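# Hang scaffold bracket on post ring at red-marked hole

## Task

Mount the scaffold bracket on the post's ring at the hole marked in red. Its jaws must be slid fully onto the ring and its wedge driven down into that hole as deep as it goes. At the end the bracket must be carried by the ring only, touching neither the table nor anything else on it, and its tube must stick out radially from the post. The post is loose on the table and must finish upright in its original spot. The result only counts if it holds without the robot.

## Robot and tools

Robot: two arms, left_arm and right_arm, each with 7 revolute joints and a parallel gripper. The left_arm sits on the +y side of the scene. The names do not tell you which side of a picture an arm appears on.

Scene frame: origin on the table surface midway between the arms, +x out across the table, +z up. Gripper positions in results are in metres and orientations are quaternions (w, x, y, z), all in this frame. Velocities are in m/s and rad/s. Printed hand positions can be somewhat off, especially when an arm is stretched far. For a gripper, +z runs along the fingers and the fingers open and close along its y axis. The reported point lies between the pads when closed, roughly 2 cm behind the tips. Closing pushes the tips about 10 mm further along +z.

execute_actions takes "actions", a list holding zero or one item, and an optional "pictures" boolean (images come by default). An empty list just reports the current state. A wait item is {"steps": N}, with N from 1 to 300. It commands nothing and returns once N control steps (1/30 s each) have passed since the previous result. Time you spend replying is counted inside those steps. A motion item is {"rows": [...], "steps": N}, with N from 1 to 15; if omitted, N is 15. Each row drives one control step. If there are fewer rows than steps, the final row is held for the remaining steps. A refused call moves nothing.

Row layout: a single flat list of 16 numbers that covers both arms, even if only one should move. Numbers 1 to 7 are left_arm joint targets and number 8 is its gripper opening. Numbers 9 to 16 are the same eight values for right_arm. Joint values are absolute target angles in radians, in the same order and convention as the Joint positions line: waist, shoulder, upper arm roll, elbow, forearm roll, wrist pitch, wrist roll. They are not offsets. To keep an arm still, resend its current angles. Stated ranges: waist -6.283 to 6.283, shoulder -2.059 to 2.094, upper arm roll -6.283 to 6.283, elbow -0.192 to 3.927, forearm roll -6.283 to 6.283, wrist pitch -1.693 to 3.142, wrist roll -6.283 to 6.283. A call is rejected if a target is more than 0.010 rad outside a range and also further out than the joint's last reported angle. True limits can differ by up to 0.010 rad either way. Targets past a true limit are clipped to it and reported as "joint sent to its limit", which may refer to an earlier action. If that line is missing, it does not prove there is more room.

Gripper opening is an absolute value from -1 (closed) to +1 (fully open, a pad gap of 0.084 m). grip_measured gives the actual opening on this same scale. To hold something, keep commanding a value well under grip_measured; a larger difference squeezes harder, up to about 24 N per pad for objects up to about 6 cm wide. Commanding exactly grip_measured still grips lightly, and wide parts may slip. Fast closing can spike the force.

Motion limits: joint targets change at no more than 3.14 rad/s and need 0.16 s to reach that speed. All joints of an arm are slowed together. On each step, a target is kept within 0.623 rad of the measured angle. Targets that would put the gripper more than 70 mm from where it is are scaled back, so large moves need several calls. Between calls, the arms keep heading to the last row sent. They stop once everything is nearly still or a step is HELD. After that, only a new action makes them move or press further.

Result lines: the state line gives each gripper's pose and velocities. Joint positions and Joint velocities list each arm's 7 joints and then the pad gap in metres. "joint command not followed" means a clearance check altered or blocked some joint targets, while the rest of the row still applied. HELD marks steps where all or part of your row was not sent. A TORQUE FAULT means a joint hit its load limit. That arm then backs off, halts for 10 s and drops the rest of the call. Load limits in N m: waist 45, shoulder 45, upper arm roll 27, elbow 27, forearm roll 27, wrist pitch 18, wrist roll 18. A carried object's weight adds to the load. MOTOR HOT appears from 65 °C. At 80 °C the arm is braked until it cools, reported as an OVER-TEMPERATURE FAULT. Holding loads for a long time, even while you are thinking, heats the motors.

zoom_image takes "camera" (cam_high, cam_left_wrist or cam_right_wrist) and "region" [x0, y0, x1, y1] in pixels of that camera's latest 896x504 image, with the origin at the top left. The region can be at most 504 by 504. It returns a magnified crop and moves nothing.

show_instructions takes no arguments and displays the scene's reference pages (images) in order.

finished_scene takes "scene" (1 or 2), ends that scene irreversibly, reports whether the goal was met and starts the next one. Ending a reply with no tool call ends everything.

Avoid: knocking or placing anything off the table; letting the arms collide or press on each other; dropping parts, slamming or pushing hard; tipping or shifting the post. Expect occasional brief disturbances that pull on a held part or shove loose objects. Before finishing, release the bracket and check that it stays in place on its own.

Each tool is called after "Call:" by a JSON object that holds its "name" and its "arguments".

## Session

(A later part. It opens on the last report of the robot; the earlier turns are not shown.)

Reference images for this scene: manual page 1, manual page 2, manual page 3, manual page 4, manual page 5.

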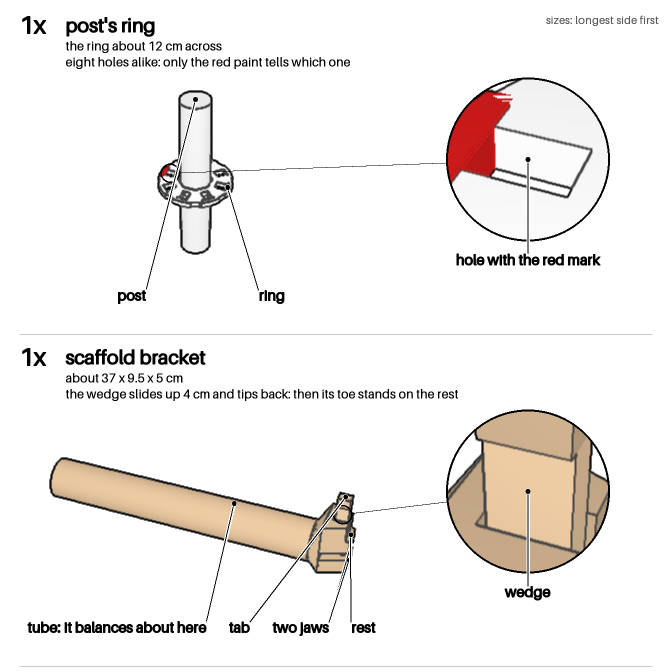

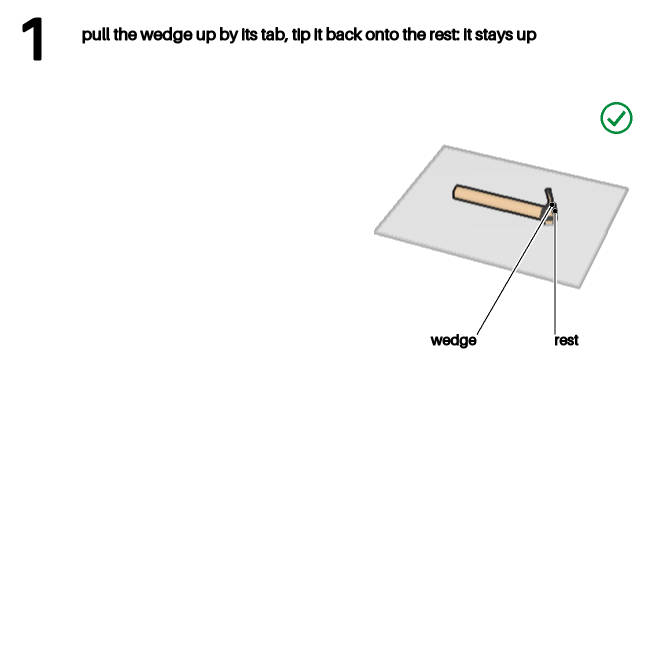

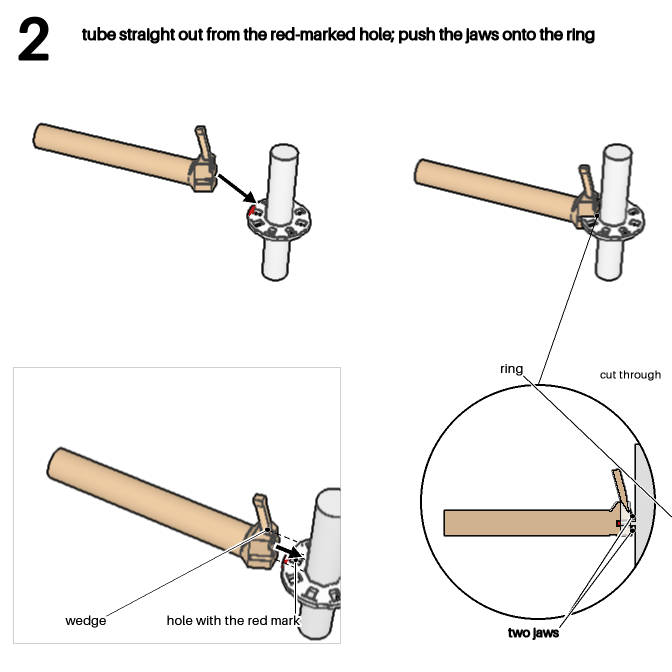

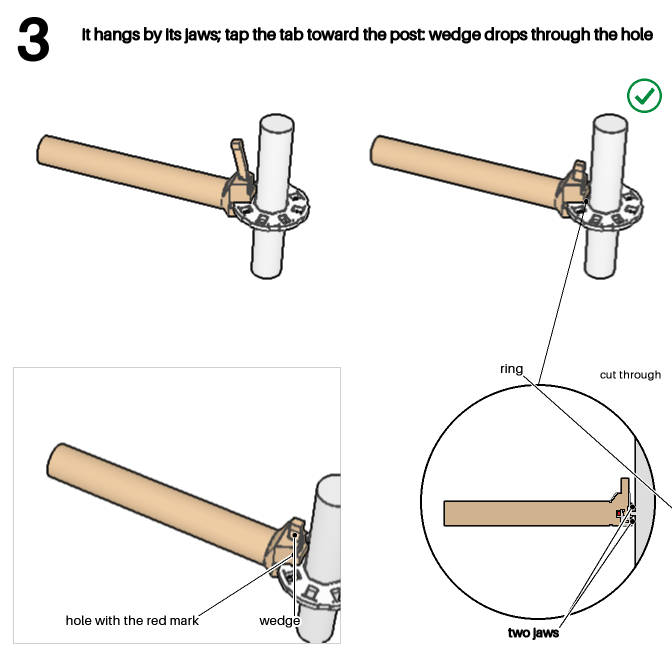

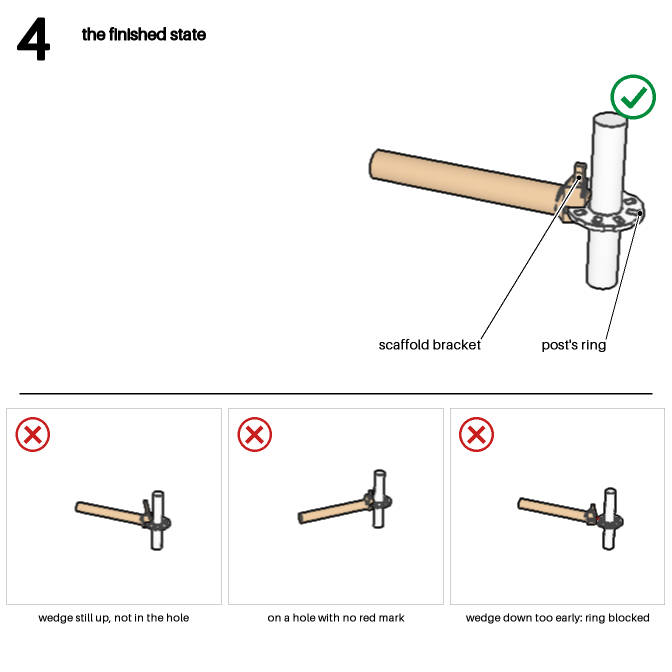

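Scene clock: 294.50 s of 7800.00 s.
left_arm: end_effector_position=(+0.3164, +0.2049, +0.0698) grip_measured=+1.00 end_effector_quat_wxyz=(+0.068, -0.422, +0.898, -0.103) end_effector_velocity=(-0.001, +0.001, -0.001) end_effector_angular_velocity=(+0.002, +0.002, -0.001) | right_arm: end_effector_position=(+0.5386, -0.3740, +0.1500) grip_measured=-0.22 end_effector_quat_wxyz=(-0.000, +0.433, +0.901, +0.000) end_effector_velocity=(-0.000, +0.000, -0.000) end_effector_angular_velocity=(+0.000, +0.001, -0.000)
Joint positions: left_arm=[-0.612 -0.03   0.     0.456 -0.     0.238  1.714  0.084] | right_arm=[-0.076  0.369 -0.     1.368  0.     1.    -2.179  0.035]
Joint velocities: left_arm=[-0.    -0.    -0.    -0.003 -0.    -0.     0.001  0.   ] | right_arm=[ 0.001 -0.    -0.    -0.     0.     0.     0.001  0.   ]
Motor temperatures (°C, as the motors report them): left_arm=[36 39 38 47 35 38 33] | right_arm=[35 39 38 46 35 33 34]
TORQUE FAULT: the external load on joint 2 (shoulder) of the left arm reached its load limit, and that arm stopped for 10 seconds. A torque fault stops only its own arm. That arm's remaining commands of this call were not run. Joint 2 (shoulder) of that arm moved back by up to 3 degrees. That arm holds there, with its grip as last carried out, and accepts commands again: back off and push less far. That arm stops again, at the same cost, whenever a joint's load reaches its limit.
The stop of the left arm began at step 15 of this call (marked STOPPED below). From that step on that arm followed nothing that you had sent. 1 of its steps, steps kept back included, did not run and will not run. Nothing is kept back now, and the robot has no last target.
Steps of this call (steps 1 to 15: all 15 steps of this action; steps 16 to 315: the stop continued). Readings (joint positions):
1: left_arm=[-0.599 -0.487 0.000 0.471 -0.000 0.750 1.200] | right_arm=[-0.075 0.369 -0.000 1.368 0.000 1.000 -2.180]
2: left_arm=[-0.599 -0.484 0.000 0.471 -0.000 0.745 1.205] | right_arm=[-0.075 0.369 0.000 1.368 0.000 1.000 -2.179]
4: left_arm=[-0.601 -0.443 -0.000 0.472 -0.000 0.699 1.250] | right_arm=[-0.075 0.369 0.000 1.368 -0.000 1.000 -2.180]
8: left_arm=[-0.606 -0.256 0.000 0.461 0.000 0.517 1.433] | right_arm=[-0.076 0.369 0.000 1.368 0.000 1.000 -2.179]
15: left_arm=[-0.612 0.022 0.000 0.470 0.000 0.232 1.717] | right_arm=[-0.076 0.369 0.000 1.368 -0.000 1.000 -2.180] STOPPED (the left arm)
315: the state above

Call:
{"name": "execute_actions", "arguments": {"actions": [{"rows": [[-0.612,-0.10,0,0.456,0,0.20,1.714,1,-0.0755,0.3686,0,1.3684,0,0.9998,-2.1795,-0.2],[-0.612,-0.17,0,0.456,0,0.15,1.714,1,-0.0755,0.3686,0,1.3684,0,0.9998,-2.1795,-0.2],[-0.612,-0.24,0,0.456,0,0.08,1.714,1,-0.0755,0.3686,0,1.3684,0,0.9998,-2.1795,-0.2],[-0.612,-0.30,0,0.456,0,0.0,1.714,1,-0.0755,0.3686,0,1.3684,0,0.9998,-2.1795,-0.2]], "steps": 15}]}}

Scene clock: 303.57 s of 7800.00 s.
left_arm: end_effector_position=(+0.3794, +0.1663, +0.2293) grip_measured=+1.00 end_effector_quat_wxyz=(+0.198, -0.397, +0.844, -0.301) end_effector_velocity=(+0.006, -0.003, +0.060) end_effector_angular_velocity=(-0.100, -0.163, +0.001) | right_arm: end_effector_position=(+0.5386, -0.3740, +0.1500) grip_measured=-0.22 end_effector_quat_wxyz=(-0.000, +0.433, +0.901, +0.000) end_effector_velocity=(-0.000, -0.000, -0.000) end_effector_angular_velocity=(+0.000, +0.000, -0.000)
Joint positions: left_arm=[-0.612 -0.29  -0.     0.458  0.     0.011  1.714  0.084] | right_arm=[-0.075  0.369  0.     1.368  0.     1.    -2.179  0.035]
Joint velocities: left_arm=[ 0.001 -0.11   0.    -0.04   0.    -0.121 -0.    -0.   ] | right_arm=[-0.  0.  0. -0.  0. -0. -0.  0.]
Motor temperatures (°C, as the motors report them): left_arm=[36 39 38 47 35 38 33] | right_arm=[35 39 38 46 35 33 34]
Steps of this call (steps 1 to 90: nothing new was sent; then 5.57 s passed at rest; steps 91 to 105: all 15 steps of this action). Readings (joint positions):
91: left_arm=[-0.612 -0.030 0.000 0.456 -0.000 0.238 1.714] | right_arm=[-0.075 0.369 -0.000 1.368 0.000 1.000 -2.179]
92: left_arm=[-0.612 -0.034 0.000 0.455 -0.000 0.236 1.714] | right_arm=[-0.075 0.369 0.000 1.368 0.000 1.000 -2.179]
94: left_arm=[-0.612 -0.069 0.000 0.451 -0.000 0.212 1.714] | right_arm=[-0.075 0.369 -0.000 1.368 -0.000 1.000 -2.179]
98: left_arm=[-0.612 -0.171 0.000 0.458 -0.000 0.121 1.714] | right_arm=[-0.076 0.369 -0.000 1.368 0.000 1.000 -2.180]
105: the state above

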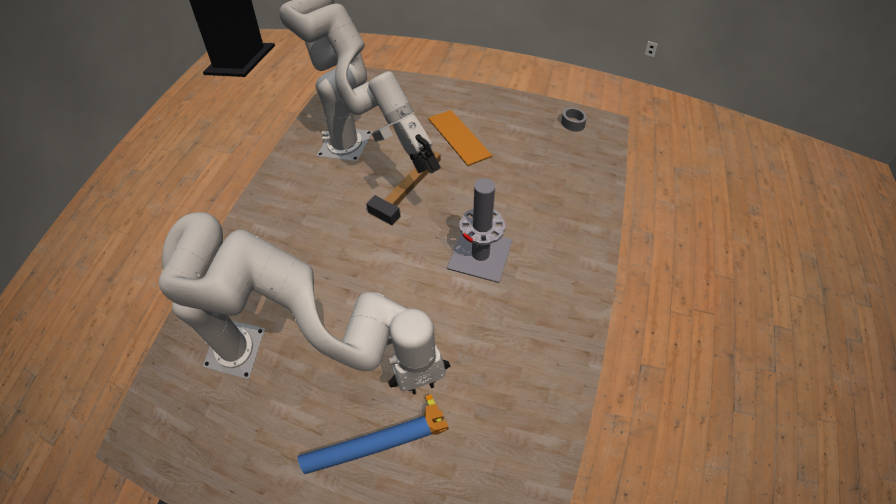

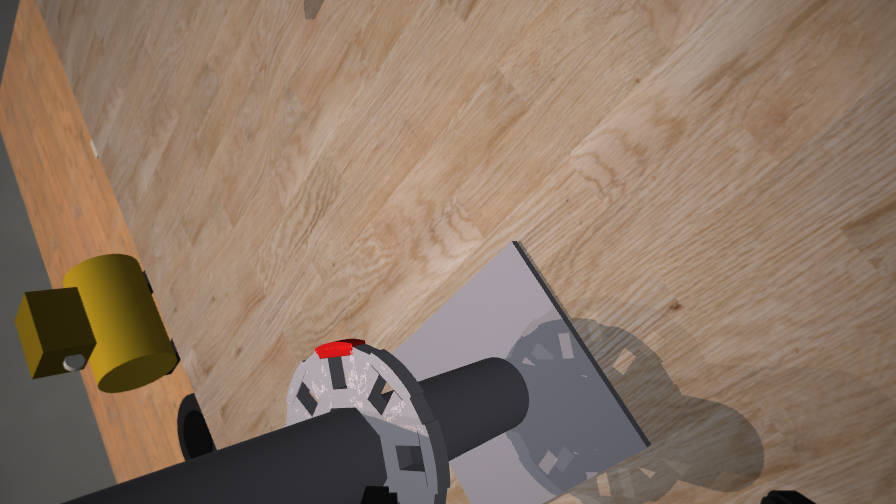

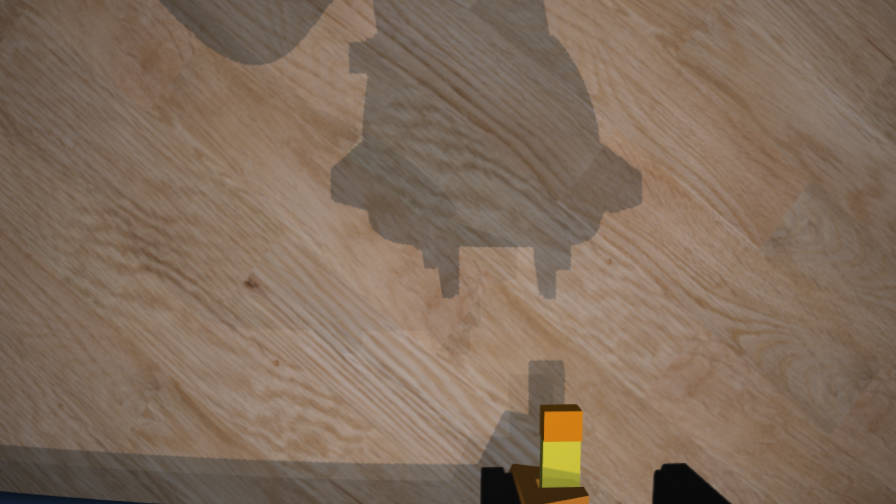

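Call:
{"name": "execute_actions", "arguments": {"actions": [{"rows": [
[-0.612,-0.285,0,0.456,0,-0.027,1.738,1,-0.0745,0.376,0,1.3673,0,0.9913,-2.1785,-0.2],
[-0.612,-0.262,0,0.455,0,-0.070,1.775,1,-0.0730,0.387,0,1.3657,0,0.9787,-2.1770,-0.2],
[-0.613,-0.232,0,0.455,0,-0.126,1.823,1,-0.0712,0.400,0,1.3638,0,0.9638,-2.1752,-0.2],
[-0.613,-0.200,0,0.455,0,-0.185,1.875,1,-0.0692,0.414,0,1.3618,0,0.9478,-2.1732,-0.2],
[-0.613,-0.168,0,0.454,0,-0.245,1.927,1,-0.0673,0.428,0,1.3597,0,0.9317,-2.1713,-0.2],
[-0.614,-0.136,0,0.454,0,-0.304,1.978,1,-0.0653,0.442,0,1.3577,0,0.9157,-2.1693,-0.2],
[-0.614,-0.104,0,0.453,0,-0.363,2.030,1,-0.0635,0.455,0,1.3558,0,0.9008,-2.1675,-0.2],
[-0.614,-0.072,0,0.453,0,-0.423,2.081,1,-0.0620,0.466,0,1.3542,0,0.8882,-2.1660,-0.2],
[-0.614,-0.040,0,0.452,0,-0.482,2.133,1,-0.0608,0.475,0,1.3529,0,0.8779,-2.1648,-0.2],
[-0.615,-0.008,0,0.452,0,-0.541,2.184,1,-0.0600,0.4804,0,1.3521,0,0.8718,-2.1640,-0.2],
[-0.615,0.024,0,0.451,0,-0.601,2.236,1,-0.0600,0.4804,0,1.3521,0,0.8718,-2.1640,-0.2],
[-0.615,0.056,0,0.451,0,-0.660,2.287,1,-0.0600,0.4804,0,1.3521,0,0.8718,-2.1640,-0.2],
[-0.615,0.088,0,0.450,0,-0.719,2.339,1,-0.0600,0.4804,0,1.3521,0,0.8718,-2.1640,-0.2],
[-0.616,0.120,0,0.450,0,-0.779,2.390,1,-0.0600,0.4804,0,1.3521,0,0.8718,-2.1640,-0.2],
[-0.616,0.152,0,0.450,0,-0.838,2.442,1,-0.0600,0.4804,0,1.3521,0,0.8718,-2.1640,-0.2]
], "steps": 15}], "pictures": false}}

Call:
{"name": "execute_actions", "arguments": {"actions": [{"rows": [
[-0.616,0.184,0,0.449,0,-0.897,2.494,1,-0.0600,0.4804,0,1.3521,0,0.8718,-2.1640,-0.2],
[-0.617,0.216,0,0.449,0,-0.956,2.545,1,-0.0600,0.4804,0,1.3521,0,0.8718,-2.1640,-0.2],
[-0.617,0.248,0,0.448,0,-1.016,2.597,1,-0.0600,0.4804,0,1.3521,0,0.8718,-2.1640,-0.2],
[-0.617,0.280,0,0.448,0,-1.075,2.648,1,-0.0600,0.4804,0,1.3521,0,0.8718,-2.1640,-0.2],
[-0.617,0.312,0,0.447,0,-1.134,2.700,1,-0.0600,0.4804,0,1.3521,0,0.8718,-2.1640,-0.2],
[-0.618,0.344,0,0.447,0,-1.194,2.751,1,-0.0600,0.4804,0,1.3521,0,0.8718,-2.1640,-0.2],
[-0.618,0.376,0,0.446,0,-1.253,2.803,1,-0.0600,0.4804,0,1.3521,0,0.8718,-2.1640,-0.2],
[-0.618,0.408,0,0.446,0,-1.312,2.854,1,-0.0600,0.4804,0,1.3521,0,0.8718,-2.1640,-0.2],
[-0.619,0.440,0,0.445,0,-1.372,2.906,1,-0.0600,0.4804,0,1.3521,0,0.8718,-2.1640,-0.2],
[-0.619,0.472,0,0.445,0,-1.431,2.957,1,-0.0600,0.4804,0,1.3521,0,0.8718,-2.1640,-0.2],
[-0.619,0.504,0,0.444,0,-1.490,3.009,1,-0.0600,0.4804,0,1.3521,0,0.8718,-2.1640,-0.2],
[-0.619,0.532,0,0.444,0,-1.542,3.054,1,-0.0600,0.4804,0,1.3521,0,0.8718,-2.1640,-0.2],
[-0.620,0.556,0,0.444,0,-1.587,3.093,1,-0.0600,0.4804,0,1.3521,0,0.8718,-2.1640,-0.2],
[-0.620,0.575,0,0.4435,0,-1.622,3.123,1,-0.0600,0.4804,0,1.3521,0,0.8718,-2.1640,-0.2],
[-0.620,0.5863,0,0.4433,0,-1.6429,3.1416,1,-0.0600,0.4804,0,1.3521,0,0.8718,-2.1640,-0.2]
], "steps": 15}], "pictures": false}}

Call:
{"name": "execute_actions", "arguments": {"actions": [{"steps": 12}]}}

Scene clock: 358.50 s of 7800.00 s.
left_arm: end_effector_position=(+0.4161, +0.1423, +0.2147) grip_measured=+1.00 end_effector_quat_wxyz=(+0.358, -0.165, +0.859, -0.328) end_effector_velocity=(+0.054, -0.037, -0.059) end_effector_angular_velocity=(+0.677, -1.333, -0.801) | right_arm: end_effector_position=(+0.5461, -0.3647, +0.0909) grip_measured=-0.22 end_effector_quat_wxyz=(-0.002, +0.433, +0.902, -0.001) end_effector_velocity=(+0.023, +0.001, +0.001) end_effector_angular_velocity=(+0.004, -0.069, -0.010)
Joint positions: left_arm=[-0.615  0.009  0.     0.451  0.    -0.571  2.21   0.084] | right_arm=[-0.06   0.478  0.     1.351 -0.     0.878 -2.165  0.035]
Joint velocities: left_arm=[-0.007  0.936  0.001 -0.014  0.    -1.732  1.502  0.   ] | right_arm=[ 0.004  0.023 -0.006  0.022  0.001 -0.07   0.008  0.   ]
Motor temperatures (°C, as the motors report them): left_arm=[36 38 38 48 35 38 33] | right_arm=[35 39 38 46 35 33 34]
Steps of this call (steps 1 to 30: the robot went on to your last target; steps 31 to 90: nothing new was sent; then 51.43 s passed at rest; steps 91 to 105: all 15 steps of this action). Readings (joint positions):
91: left_arm=[-0.612 -0.300 -0.000 0.456 -0.000 -0.000 1.714] | right_arm=[-0.075 0.369 -0.000 1.368 -0.000 1.000 -2.179]
92: left_arm=[-0.612 -0.298 -0.000 0.456 -0.000 -0.005 1.718] | right_arm=[-0.075 0.370 -0.000 1.368 -0.000 0.998 -2.179]
94: left_arm=[-0.612 -0.282 -0.000 0.457 -0.000 -0.037 1.746] | right_arm=[-0.074 0.379 -0.000 1.368 -0.000 0.985 -2.178]
98: left_arm=[-0.613 -0.199 0.000 0.455 -0.000 -0.189 1.878] | right_arm=[-0.068 0.423 -0.000 1.360 -0.000 0.937 -2.172]
105: the state above

Scene clock: 359.00 s of 7800.00 s.
left_arm: end_effector_position=(+0.3993, +0.1500, +0.1921) grip_measured=+1.00 end_effector_quat_wxyz=(+0.607, +0.147, +0.747, -0.229) end_effector_velocity=(-0.109, +0.063, -0.032) end_effector_angular_velocity=(+0.790, -1.323, -0.227) | right_arm: end_effector_position=(+0.5474, -0.3646, +0.0901) grip_measured=-0.22 end_effector_quat_wxyz=(+0.000, +0.433, +0.901, +0.000) end_effector_velocity=(-0.000, -0.001, -0.001) end_effector_angular_velocity=(-0.001, +0.001, -0.002)
Joint positions: left_arm=[-0.619  0.483  0.     0.444  0.    -1.451  2.974  0.084] | right_arm=[-0.06   0.48  -0.     1.352 -0.     0.872 -2.164  0.035]
Joint velocities: left_arm=[-0.009  0.872  0.001 -0.016 -0.    -1.596  1.385  0.   ] | right_arm=[-0.001  0.001 -0.    -0.001 -0.001 -0.     0.001 -0.   ]
Motor temperatures (°C, as the motors report them): left_arm=[36 38 38 48 35 38 33] | right_arm=[35 39 38 46 35 33 34]
Steps of this call (steps 1 to 15: all 15 steps of this action). Readings (joint positions):
1: left_arm=[-0.615 0.040 0.000 0.451 0.000 -0.629 2.261] | right_arm=[-0.060 0.478 0.000 1.352 0.000 0.876 -2.164]
2: left_arm=[-0.615 0.072 0.000 0.451 0.000 -0.688 2.312] | right_arm=[-0.060 0.478 -0.000 1.353 0.000 0.874 -2.164]
4: left_arm=[-0.616 0.135 0.000 0.450 0.000 -0.805 2.414] | right_arm=[-0.060 0.478 -0.000 1.353 0.000 0.873 -2.164]
8: left_arm=[-0.617 0.262 -0.000 0.448 0.000 -1.042 2.619] | right_arm=[-0.060 0.480 -0.000 1.352 0.000 0.872 -2.164]
15: the state above

Scene clock: 359.40 s of 7800.00 s.
left_arm: end_effector_position=(+0.3848, +0.1584, +0.1906) grip_measured=+1.00 end_effector_quat_wxyz=(+0.655, +0.200, +0.704, -0.188) end_effector_velocity=(-0.003, +0.001, -0.001) end_effector_angular_velocity=(+0.014, -0.019, -0.002) | right_arm: end_effector_position=(+0.5473, -0.3645, +0.0900) grip_measured=-0.22 end_effector_quat_wxyz=(-0.000, +0.433, +0.901, -0.000) end_effector_velocity=(-0.000, -0.000, -0.001) end_effector_angular_velocity=(-0.001, +0.001, +0.000)
Joint positions: left_arm=[-0.62   0.584 -0.     0.444  0.    -1.64   3.139  0.084] | right_arm=[-0.06   0.48  -0.     1.352  0.     0.872 -2.164  0.035]
Joint velocities: left_arm=[ 0.     0.015 -0.001 -0.001 -0.    -0.025  0.022 -0.   ] | right_arm=[ 0.     0.001 -0.    -0.    -0.001 -0.    -0.    -0.   ]
Motor temperatures (°C, as the motors report them): left_arm=[36 38 38 48 35 38 33] | right_arm=[35 39 38 46 35 33 34]
Steps of this call (steps 1 to 12: the robot went on to your last target). Readings (joint positions):
1: left_arm=[-0.619 0.511 0.000 0.444 -0.000 -1.501 3.019] | right_arm=[-0.060 0.480 -0.000 1.352 -0.000 0.872 -2.164]
2: left_arm=[-0.619 0.535 0.000 0.443 -0.000 -1.545 3.056] | right_arm=[-0.060 0.480 -0.000 1.352 0.000 0.872 -2.164]
4: left_arm=[-0.620 0.564 0.000 0.442 -0.000 -1.598 3.102] | right_arm=[-0.060 0.480 -0.000 1.352 -0.000 0.872 -2.164]
8: left_arm=[-0.620 0.580 -0.000 0.444 0.000 -1.633 3.133] | right_arm=[-0.060 0.480 -0.000 1.352 0.000 0.872 -2.164]
12: the state above

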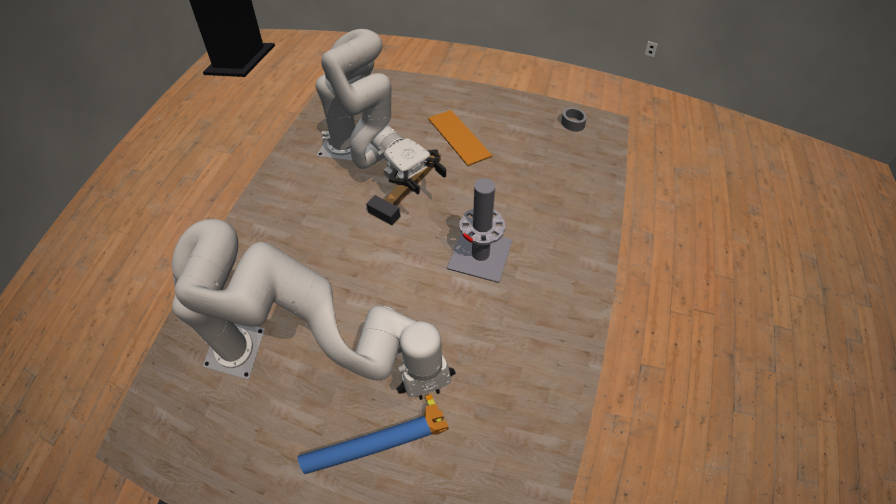

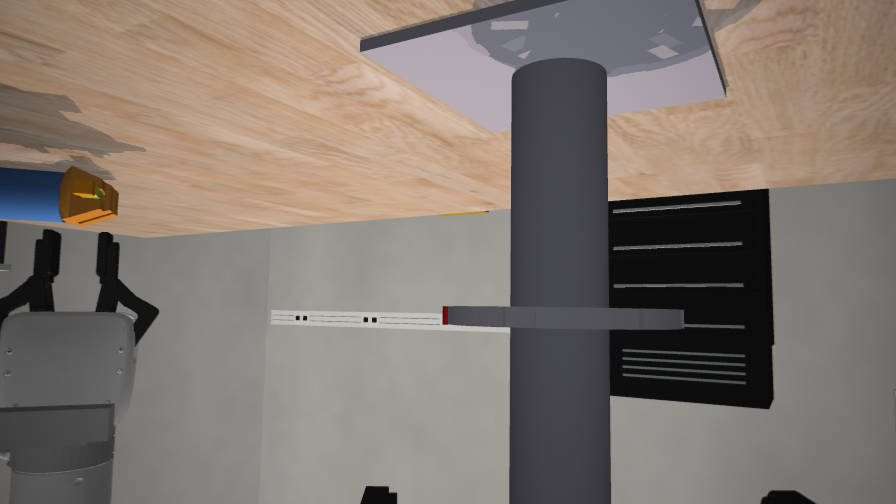

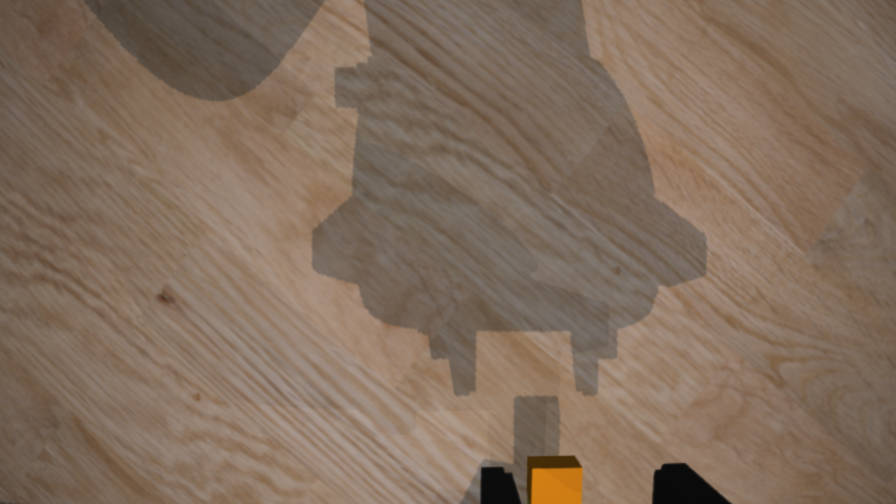

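Call:
{"name": "execute_actions", "arguments": {"actions": [{"rows": [
[-0.620,0.5863,0,0.4433,0,-1.6429,3.1416,1,-0.0600,0.487,0,1.3505,0,0.8635,-2.1640,-0.2],
[-0.620,0.5863,0,0.4433,0,-1.6429,3.1416,1,-0.0600,0.497,0,1.3470,0,0.8500,-2.1640,-0.2],
[-0.620,0.5863,0,0.4433,0,-1.6429,3.1416,1,-0.0600,0.509,0,1.3425,0,0.8335,-2.1640,-0.22],
[-0.620,0.5863,0,0.4433,0,-1.6429,3.1416,1,-0.0600,0.521,0,1.3380,0,0.8170,-2.1640,-0.24],
[-0.620,0.5863,0,0.4433,0,-1.6429,3.1416,1,-0.0600,0.533,0,1.3345,0,0.8015,-2.1640,-0.26],
[-0.620,0.5863,0,0.4433,0,-1.6429,3.1416,1,-0.0600,0.545,0,1.3322,0,0.7872,-2.1640,-0.28],
[-0.620,0.5863,0,0.4433,0,-1.6429,3.1416,1,-0.0600,0.556,0,1.3303,0,0.7743,-2.1640,-0.30],
[-0.620,0.5863,0,0.4433,0,-1.6429,3.1416,1,-0.0600,0.566,0,1.3288,0,0.7628,-2.1640,-0.30],
[-0.620,0.5863,0,0.4433,0,-1.6429,3.1416,1,-0.0600,0.575,0,1.3276,0,0.7526,-2.1640,-0.30],
[-0.620,0.5863,0,0.4433,0,-1.6429,3.1416,1,-0.0600,0.582,0,1.3267,0,0.7447,-2.1640,-0.30],
[-0.620,0.5863,0,0.4433,0,-1.6429,3.1416,1,-0.0600,0.5879,0,1.3261,0,0.7382,-2.1640,-0.30]
], "steps": 15}], "pictures": false}}

Call:
{"name": "execute_actions", "arguments": {"actions": [{"rows": [
[-0.620,0.5863,0,0.4433,0,-1.6429,3.1416,1,-0.0600,0.5879,0,1.3261,0,0.7382,-2.1640,-0.35],
[-0.620,0.5863,0,0.4433,0,-1.6429,3.1416,1,-0.0600,0.5879,0,1.3261,0,0.7382,-2.1640,-0.40],
[-0.620,0.5863,0,0.4433,0,-1.6429,3.1416,1,-0.0600,0.5879,0,1.3261,0,0.7382,-2.1640,-0.45],
[-0.620,0.5863,0,0.4433,0,-1.6429,3.1416,1,-0.0600,0.5879,0,1.3261,0,0.7382,-2.1640,-0.50],
[-0.620,0.5863,0,0.4433,0,-1.6429,3.1416,1,-0.0600,0.5879,0,1.3261,0,0.7382,-2.1640,-0.54],
[-0.620,0.5863,0,0.4433,0,-1.6429,3.1416,1,-0.0600,0.5879,0,1.3261,0,0.7382,-2.1640,-0.58],
[-0.620,0.5863,0,0.4433,0,-1.6429,3.1416,1,-0.0600,0.5879,0,1.3261,0,0.7382,-2.1640,-0.61],
[-0.620,0.5863,0,0.4433,0,-1.6429,3.1416,1,-0.0600,0.5879,0,1.3261,0,0.7382,-2.1640,-0.64],
[-0.620,0.5863,0,0.4433,0,-1.6429,3.1416,1,-0.0600,0.5879,0,1.3261,0,0.7382,-2.1640,-0.66],
[-0.620,0.5863,0,0.4433,0,-1.6429,3.1416,1,-0.0600,0.5879,0,1.3261,0,0.7382,-2.1640,-0.68],
[-0.620,0.5863,0,0.4433,0,-1.6429,3.1416,1,-0.0600,0.5879,0,1.3261,0,0.7382,-2.1640,-0.70],
[-0.620,0.5863,0,0.4433,0,-1.6429,3.1416,1,-0.0600,0.5879,0,1.3261,0,0.7382,-2.1640,-0.72],
[-0.620,0.5863,0,0.4433,0,-1.6429,3.1416,1,-0.0600,0.5879,0,1.3261,0,0.7382,-2.1640,-0.74]
], "steps": 15}], "pictures": false}}

Call:
{"name": "execute_actions", "arguments": {"actions": [{"rows": [
[-0.620,0.5863,0,0.4433,0,-1.6429,3.1416,1,-0.0600,0.5855,0,1.3264,0,0.7409,-2.1640,-0.74],
[-0.620,0.5863,0,0.4433,0,-1.6429,3.1416,1,-0.0600,0.582,0,1.3267,0,0.7447,-2.1640,-0.74],
[-0.620,0.5863,0,0.4433,0,-1.6429,3.1416,1,-0.0600,0.5775,0,1.3273,0,0.7498,-2.1640,-0.74],
[-0.620,0.5863,0,0.4433,0,-1.6429,3.1416,1,-0.0600,0.573,0,1.3279,0,0.7549,-2.1640,-0.74],
[-0.620,0.5863,0,0.4433,0,-1.6429,3.1416,1,-0.0600,0.568,0,1.3285,0,0.7605,-2.1640,-0.74],
[-0.620,0.5863,0,0.4433,0,-1.6429,3.1416,1,-0.0600,0.563,0,1.3292,0,0.7662,-2.1640,-0.74],
[-0.620,0.5863,0,0.4433,0,-1.6429,3.1416,1,-0.0600,0.558,0,1.3300,0,0.7720,-2.1640,-0.74],
[-0.620,0.5863,0,0.4433,0,-1.6429,3.1416,1,-0.0600,0.553,0,1.3308,0,0.7778,-2.1640,-0.74],
[-0.620,0.5863,0,0.4433,0,-1.6429,3.1416,1,-0.0600,0.548,0,1.3317,0,0.7837,-2.1640,-0.74],
[-0.620,0.5863,0,0.4433,0,-1.6429,3.1416,1,-0.0600,0.543,0,1.3326,0,0.7896,-2.1640,-0.74],
[-0.620,0.5863,0,0.4433,0,-1.6429,3.1416,1,-0.0600,0.538,0,1.3335,0,0.7955,-2.1640,-0.74],
[-0.620,0.5863,0,0.4433,0,-1.6429,3.1416,1,-0.0600,0.534,0,1.3343,0,0.8003,-2.1640,-0.74],
[-0.620,0.5863,0,0.4433,0,-1.6429,3.1416,1,-0.0600,0.530,0,1.3351,0,0.8051,-2.1640,-0.74],
[-0.620,0.5863,0,0.4433,0,-1.6429,3.1416,1,-0.0600,0.5268,0,1.3357,0,0.8089,-2.1640,-0.74]
], "steps": 15}]}}

Scene clock: 430.30 s of 7800.00 s.
left_arm: end_effector_position=(+0.3845, +0.1586, +0.1900) grip_measured=+1.00 end_effector_quat_wxyz=(+0.655, +0.201, +0.704, -0.187) end_effector_velocity=(+0.000, +0.001, -0.000) end_effector_angular_velocity=(-0.000, +0.000, +0.002) | right_arm: end_effector_position=(+0.5462, -0.3646, +0.0306) grip_measured=-0.32 end_effector_quat_wxyz=(-0.002, +0.433, +0.901, -0.001) end_effector_velocity=(+0.011, +0.001, -0.022) end_effector_angular_velocity=(+0.003, -0.037, -0.001)
Joint positions: left_arm=[-0.62   0.586  0.     0.443  0.    -1.643  3.142  0.084] | right_arm=[-0.06   0.584  0.     1.326 -0.     0.746 -2.164  0.03 ]
Joint velocities: left_arm=[ 0.002 -0.    -0.    -0.    -0.     0.    -0.     0.   ] | right_arm=[ 0.     0.052 -0.     0.003  0.001 -0.086  0.001  0.   ]
Motor temperatures (°C, as the motors report them): left_arm=[36 39 38 45 35 38 33] | right_arm=[35 40 38 46 35 33 34]
Steps of this call (steps 1 to 30: the robot went on to your last target; steps 31 to 90: nothing new was sent; then 67.40 s passed at rest; steps 91 to 105: all 15 steps of this action). Readings (joint positions):
91: left_arm=[-0.620 0.586 0.000 0.443 0.000 -1.643 3.142] | right_arm=[-0.060 0.480 -0.000 1.352 -0.000 0.872 -2.164]
92: left_arm=[-0.620 0.586 0.000 0.443 0.000 -1.643 3.142] | right_arm=[-0.060 0.481 -0.000 1.352 0.000 0.870 -2.164]
94: left_arm=[-0.620 0.586 0.000 0.443 0.000 -1.643 3.142] | right_arm=[-0.060 0.489 -0.000 1.350 0.000 0.857 -2.164]
98: left_arm=[-0.620 0.586 -0.000 0.443 0.000 -1.643 3.142] | right_arm=[-0.060 0.529 -0.000 1.337 -0.000 0.808 -2.164]
105: the state above

Scene clock: 430.80 s of 7800.00 s.
left_arm: end_effector_position=(+0.3845, +0.1586, +0.1900) grip_measured=+1.00 end_effector_quat_wxyz=(+0.655, +0.201, +0.704, -0.187) end_effector_velocity=(+0.000, +0.000, +0.000) end_effector_angular_velocity=(+0.000, -0.000, +0.000) | right_arm: end_effector_position=(+0.5477, -0.3645, +0.0295) grip_measured=-0.67 end_effector_quat_wxyz=(+0.000, +0.433, +0.901, +0.000) end_effector_velocity=(+0.000, -0.001, -0.000) end_effector_angular_velocity=(-0.001, -0.000, +0.001)
Joint positions: left_arm=[-0.62   0.586  0.     0.443  0.    -1.643  3.142  0.084] | right_arm=[-0.06   0.587 -0.     1.327 -0.     0.738 -2.164  0.015]
Joint velocities: left_arm=[-0. -0.  0.  0.  0. -0.  0.  0.] | right_arm=[-0.    -0.    -0.    -0.    -0.002 -0.    -0.     0.   ]
Motor temperatures (°C, as the motors report them): left_arm=[36 39 38 45 35 38 33] | right_arm=[35 40 38 46 35 33 34]
Steps of this call (steps 1 to 15: all 15 steps of this action). Readings (joint positions):
1: left_arm=[-0.620 0.586 -0.000 0.443 -0.000 -1.643 3.142] | right_arm=[-0.060 0.585 0.000 1.326 -0.000 0.743 -2.164]
2: left_arm=[-0.620 0.586 -0.000 0.443 0.000 -1.643 3.142] | right_arm=[-0.060 0.586 0.000 1.326 -0.000 0.742 -2.164]
4: left_arm=[-0.620 0.586 0.000 0.443 0.000 -1.643 3.142] | right_arm=[-0.060 0.586 -0.000 1.327 0.000 0.740 -2.164]
8: left_arm=[-0.620 0.586 0.000 0.443 -0.000 -1.643 3.142] | right_arm=[-0.060 0.587 -0.000 1.327 0.000 0.739 -2.164]
15: the state above

Scene clock: 431.30 s of 7800.00 s.
left_arm: end_effector_position=(+0.3845, +0.1586, +0.1900) grip_measured=+1.00 end_effector_quat_wxyz=(+0.655, +0.201, +0.704, -0.187) end_effector_velocity=(-0.000, -0.000, -0.000) end_effector_angular_velocity=(+0.000, +0.001, -0.001) | right_arm: end_effector_position=(+0.5472, -0.3650, +0.0568) grip_measured=-0.67 end_effector_quat_wxyz=(-0.000, +0.433, +0.901, -0.000) end_effector_velocity=(-0.000, -0.001, +0.063) end_effector_angular_velocity=(-0.002, -0.003, +0.001)
Joint positions: left_arm=[-0.62   0.586 -0.     0.443 -0.    -1.643  3.142  0.084] | right_arm=[-0.06   0.536 -0.     1.334 -0.     0.798 -2.164  0.015]
Joint velocities: left_arm=[-0.001 -0.     0.    -0.    -0.     0.    -0.001  0.   ] | right_arm=[ 0.001 -0.115 -0.002  0.02  -0.002  0.132 -0.001  0.   ]
Motor temperatures (°C, as the motors report them): left_arm=[36 39 38 45 35 38 33] | right_arm=[35 40 38 46 35 33 34]
Steps of this call (steps 1 to 15: all 15 steps of this action). Readings (joint positions):
1: left_arm=[-0.620 0.586 -0.000 0.443 0.000 -1.643 3.142] | right_arm=[-0.060 0.587 -0.000 1.327 -0.000 0.738 -2.164]
2: left_arm=[-0.620 0.586 0.000 0.443 0.000 -1.643 3.142] | right_arm=[-0.060 0.587 0.000 1.327 0.000 0.739 -2.164]
4: left_arm=[-0.620 0.586 0.000 0.443 -0.000 -1.643 3.142] | right_arm=[-0.060 0.585 0.001 1.326 0.000 0.743 -2.164]
8: left_arm=[-0.620 0.586 0.000 0.443 0.000 -1.643 3.142] | right_arm=[-0.059 0.570 0.001 1.327 0.000 0.760 -2.164]
15: the state above

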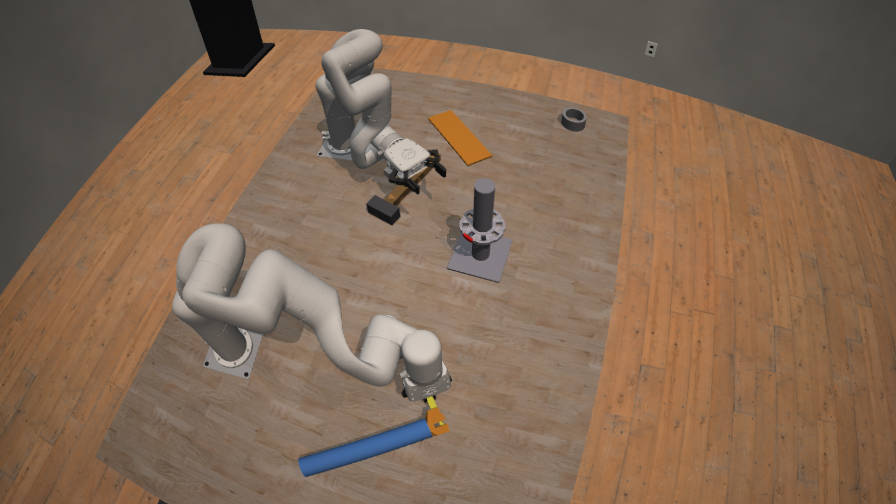

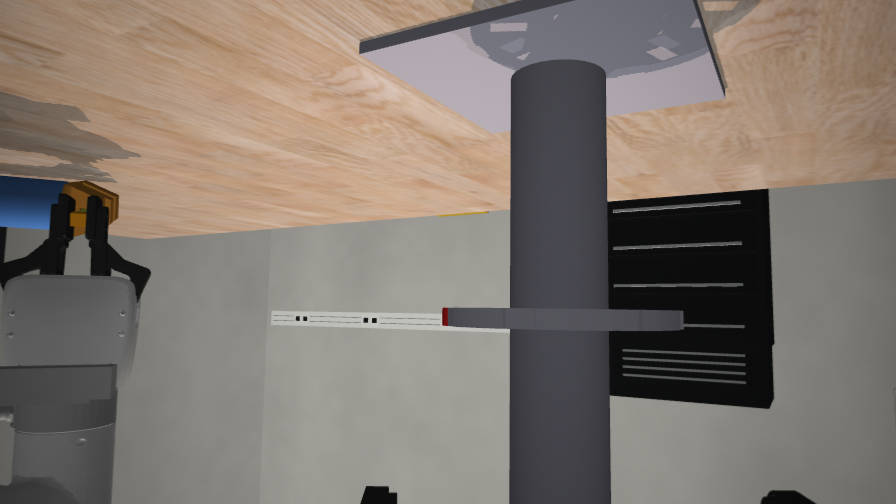

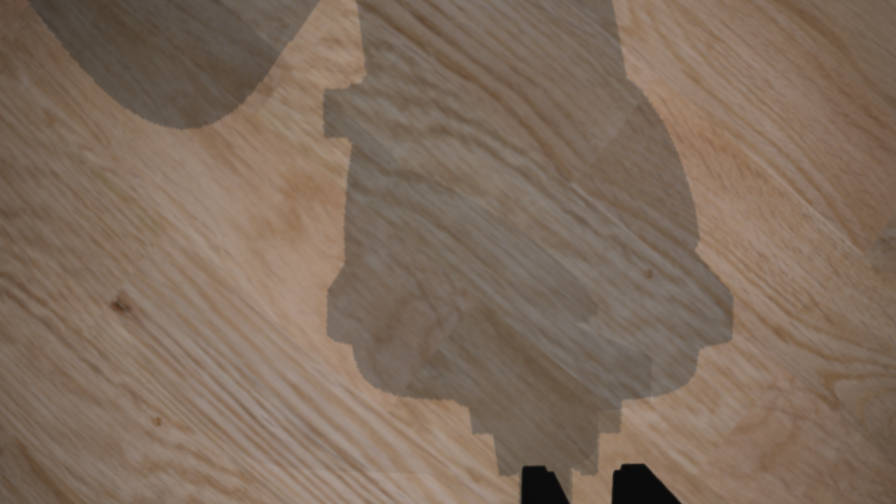

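Call:
{"name": "execute_actions", "arguments": {"actions": [{"rows": [
[-0.620,0.5863,0,0.4433,0,-1.6429,3.1416,1,-0.0612,0.5258,0,1.3390,0,0.8132,-2.1652,-0.74],
[-0.620,0.5863,0,0.4433,0,-1.6429,3.1416,1,-0.0632,0.5245,0,1.3440,0,0.8195,-2.1672,-0.74],
[-0.620,0.5863,0,0.4433,0,-1.6429,3.1416,1,-0.0656,0.5232,0,1.3500,0,0.8268,-2.1696,-0.74],
[-0.620,0.5863,0,0.4433,0,-1.6429,3.1416,1,-0.0682,0.5220,0,1.3562,0,0.8342,-2.1722,-0.74],
[-0.620,0.5863,0,0.4433,0,-1.6429,3.1416,1,-0.0709,0.5209,0,1.3625,0,0.8416,-2.1749,-0.74],
[-0.620,0.5863,0,0.4433,0,-1.6429,3.1416,1,-0.0736,0.5200,0,1.3688,0,0.8488,-2.1776,-0.74],
[-0.620,0.5863,0,0.4433,0,-1.6429,3.1416,1,-0.0764,0.5194,0,1.3751,0,0.8557,-2.1804,-0.74],
[-0.620,0.5863,0,0.4433,0,-1.6429,3.1416,1,-0.0800,0.5200,0,1.3845,0,0.8645,-2.1840,-0.74],
[-0.620,0.5863,0,0.4433,0,-1.6429,3.1416,1,-0.0837,0.5210,0,1.3940,0,0.8730,-2.1877,-0.74],
[-0.620,0.5863,0,0.4433,0,-1.6429,3.1416,1,-0.0875,0.5223,0,1.4035,0,0.8812,-2.1915,-0.74],
[-0.620,0.5863,0,0.4433,0,-1.6429,3.1416,1,-0.0913,0.5238,0,1.4130,0,0.8892,-2.1953,-0.74],
[-0.620,0.5863,0,0.4433,0,-1.6429,3.1416,1,-0.0951,0.5256,0,1.4225,0,0.8969,-2.1991,-0.74],
[-0.620,0.5863,0,0.4433,0,-1.6429,3.1416,1,-0.0990,0.5276,0,1.4320,0,0.9044,-2.2030,-0.74],
[-0.620,0.5863,0,0.4433,0,-1.6429,3.1416,1,-0.1028,0.5297,0,1.4415,0,0.9118,-2.2068,-0.74],
[-0.620,0.5863,0,0.4433,0,-1.6429,3.1416,1,-0.1067,0.5320,0,1.4509,0,0.9189,-2.2107,-0.74]
], "steps": 15}], "pictures": false}}

Call:
{"name": "execute_actions", "arguments": {"actions": [{"rows": [
[-0.620,0.5863,0,0.4433,0,-1.6429,3.1416,1,-0.1109,0.5356,0,1.4624,0,0.9268,-2.2149,-0.74],
[-0.620,0.5863,0,0.4433,0,-1.6429,3.1416,1,-0.1151,0.5395,0,1.4739,0,0.9344,-2.2191,-0.74],
[-0.620,0.5863,0,0.4433,0,-1.6429,3.1416,1,-0.1194,0.5436,0,1.4855,0,0.9419,-2.2234,-0.74],
[-0.620,0.5863,0,0.4433,0,-1.6429,3.1416,1,-0.1236,0.5480,0,1.4970,0,0.9490,-2.2276,-0.74],
[-0.620,0.5863,0,0.4433,0,-1.6429,3.1416,1,-0.1278,0.5525,0,1.5085,0,0.9560,-2.2318,-0.74],
[-0.620,0.5863,0,0.4433,0,-1.6429,3.1416,1,-0.1320,0.5572,0,1.5200,0,0.9628,-2.2360,-0.74],
[-0.620,0.5863,0,0.4433,0,-1.6429,3.1416,1,-0.1363,0.5621,0,1.5316,0,0.9695,-2.2403,-0.74],
[-0.620,0.5863,0,0.4433,0,-1.6429,3.1416,1,-0.1405,0.5673,0,1.5431,0,0.9758,-2.2445,-0.74],
[-0.620,0.5863,0,0.4433,0,-1.6429,3.1416,1,-0.1448,0.5735,0,1.5559,0,0.9824,-2.2488,-0.74],
[-0.620,0.5863,0,0.4433,0,-1.6429,3.1416,1,-0.1491,0.5799,0,1.5688,0,0.9889,-2.2531,-0.74],
[-0.620,0.5863,0,0.4433,0,-1.6429,3.1416,1,-0.1530,0.5860,0,1.5805,0,0.9945,-2.2570,-0.74],
[-0.620,0.5863,0,0.4433,0,-1.6429,3.1416,1,-0.1560,0.5908,0,1.5895,0,0.9987,-2.2600,-0.74],
[-0.620,0.5863,0,0.4433,0,-1.6429,3.1416,1,-0.1578,0.5937,0,1.5945,0,1.0008,-2.2618,-0.74]
], "steps": 15}]}}

Scene clock: 460.67 s of 7800.00 s.
left_arm: end_effector_position=(+0.3845, +0.1586, +0.1900) grip_measured=+1.00 end_effector_quat_wxyz=(+0.655, +0.201, +0.704, -0.187) end_effector_velocity=(-0.000, -0.000, -0.000) end_effector_angular_velocity=(+0.000, +0.000, -0.001) | right_arm: end_effector_position=(+0.5628, -0.3832, +0.0888) grip_measured=-0.67 end_effector_quat_wxyz=(+0.001, +0.433, +0.901, +0.000) end_effector_velocity=(+0.049, -0.065, +0.061) end_effector_angular_velocity=(-0.001, +0.002, -0.004)
Joint positions: left_arm=[-0.62   0.586  0.     0.443  0.    -1.643  3.142  0.084] | right_arm=[-0.094  0.525 -0.     1.42   0.     0.893 -2.198  0.015]
Joint velocities: left_arm=[ 0.001  0.    -0.002 -0.    -0.     0.     0.001 -0.   ] | right_arm=[-0.114  0.051 -0.     0.275 -0.     0.226 -0.111  0.   ]
Motor temperatures (°C, as the motors report them): left_arm=[36 39 38 44 35 38 33] | right_arm=[35 40 38 47 35 33 34]
Steps of this call (steps 1 to 30: the robot went on to your last target; steps 31 to 90: nothing new was sent; then 25.87 s passed at rest; steps 91 to 105: all 15 steps of this action). Readings (joint positions):
91: left_arm=[-0.620 0.586 0.000 0.443 0.000 -1.643 3.142] | right_arm=[-0.060 0.527 0.000 1.336 0.000 0.809 -2.164]
92: left_arm=[-0.620 0.586 0.000 0.443 0.000 -1.643 3.142] | right_arm=[-0.060 0.527 0.000 1.336 0.000 0.810 -2.164]
94: left_arm=[-0.620 0.586 0.000 0.443 -0.000 -1.643 3.142] | right_arm=[-0.062 0.526 0.001 1.341 0.000 0.817 -2.166]
98: left_arm=[-0.620 0.586 -0.000 0.443 -0.000 -1.643 3.142] | right_arm=[-0.070 0.521 0.000 1.362 0.000 0.840 -2.175]
105: the state above

Scene clock: 461.17 s of 7800.00 s.
left_arm: end_effector_position=(+0.3845, +0.1586, +0.1900) grip_measured=+1.00 end_effector_quat_wxyz=(+0.655, +0.201, +0.704, -0.187) end_effector_velocity=(+0.000, +0.001, -0.000) end_effector_angular_velocity=(+0.001, +0.001, +0.001) | right_arm: end_effector_position=(+0.5908, -0.4185, +0.1089) grip_measured=-0.66 end_effector_quat_wxyz=(+0.001, +0.434, +0.901, +0.000) end_effector_velocity=(+0.035, -0.043, +0.014) end_effector_angular_velocity=(-0.001, -0.015, -0.010)
Joint positions: left_arm=[-0.62   0.586 -0.     0.443  0.    -1.643  3.142  0.084] | right_arm=[-0.153  0.586 -0.001  1.58   0.     0.993 -2.257  0.015]
Joint velocities: left_arm=[ 0.001  0.     0.    -0.001 -0.     0.     0.    -0.   ] | right_arm=[-0.066  0.093 -0.004  0.189  0.002  0.081 -0.06  -0.   ]
Motor temperatures (°C, as the motors report them): left_arm=[36 39 38 44 35 38 33] | right_arm=[35 40 38 47 35 33 34]
Steps of this call (steps 1 to 15: all 15 steps of this action). Readings (joint positions):
1: left_arm=[-0.620 0.586 -0.000 0.443 -0.000 -1.643 3.142] | right_arm=[-0.098 0.527 -0.000 1.429 0.000 0.901 -2.202]
2: left_arm=[-0.620 0.586 -0.000 0.443 0.000 -1.643 3.142] | right_arm=[-0.101 0.529 -0.000 1.438 0.000 0.908 -2.205]
4: left_arm=[-0.620 0.586 -0.000 0.443 0.000 -1.643 3.142] | right_arm=[-0.109 0.535 -0.000 1.459 -0.000 0.923 -2.213]
8: left_arm=[-0.620 0.586 -0.000 0.443 -0.000 -1.643 3.142] | right_arm=[-0.126 0.551 -0.000 1.504 -0.000 0.952 -2.230]
15: the state above

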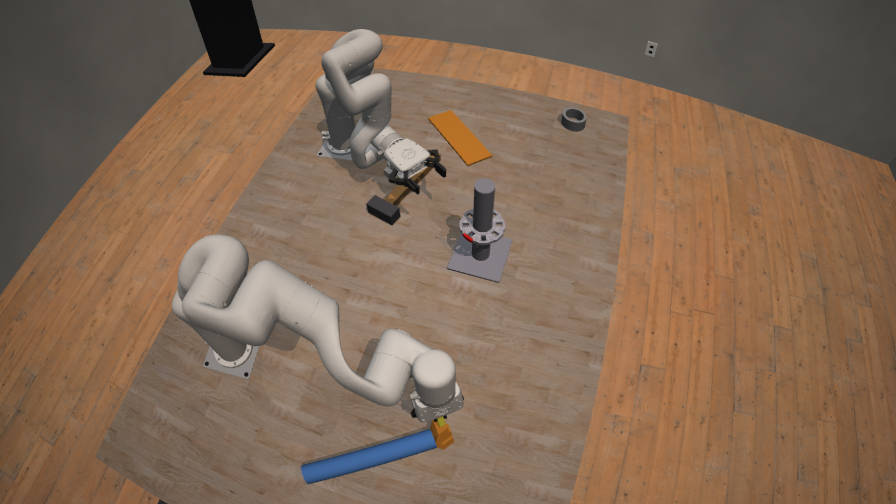

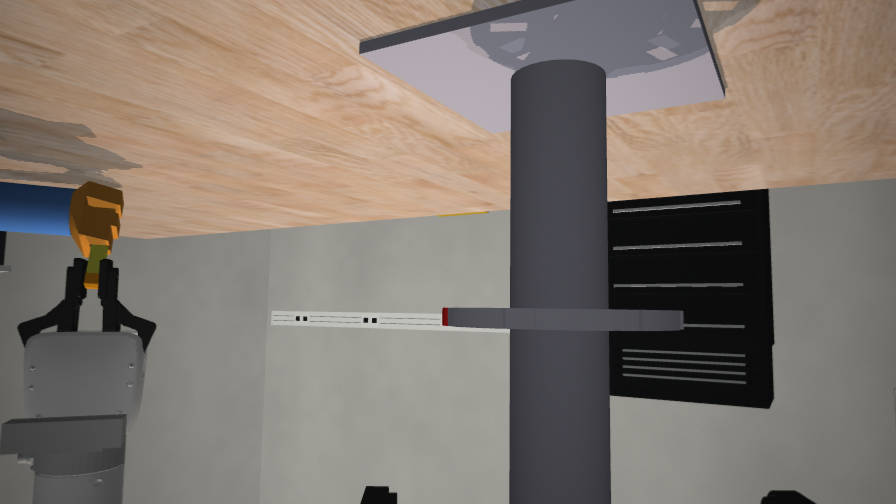

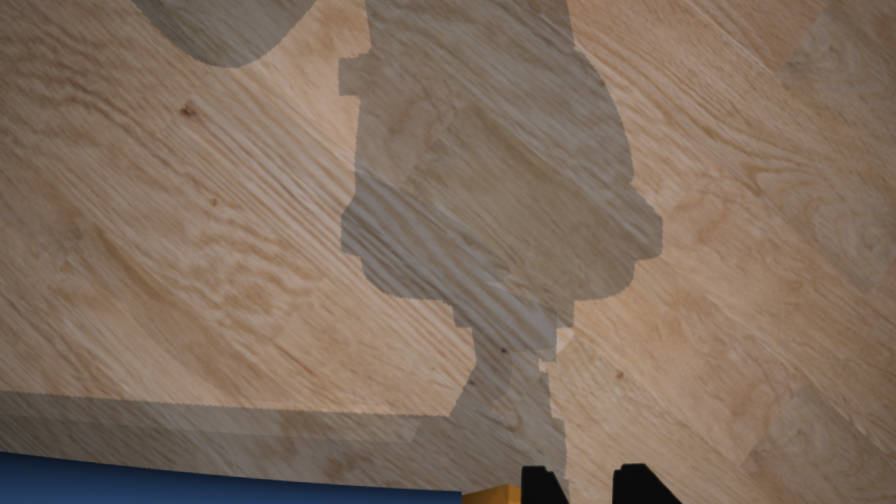

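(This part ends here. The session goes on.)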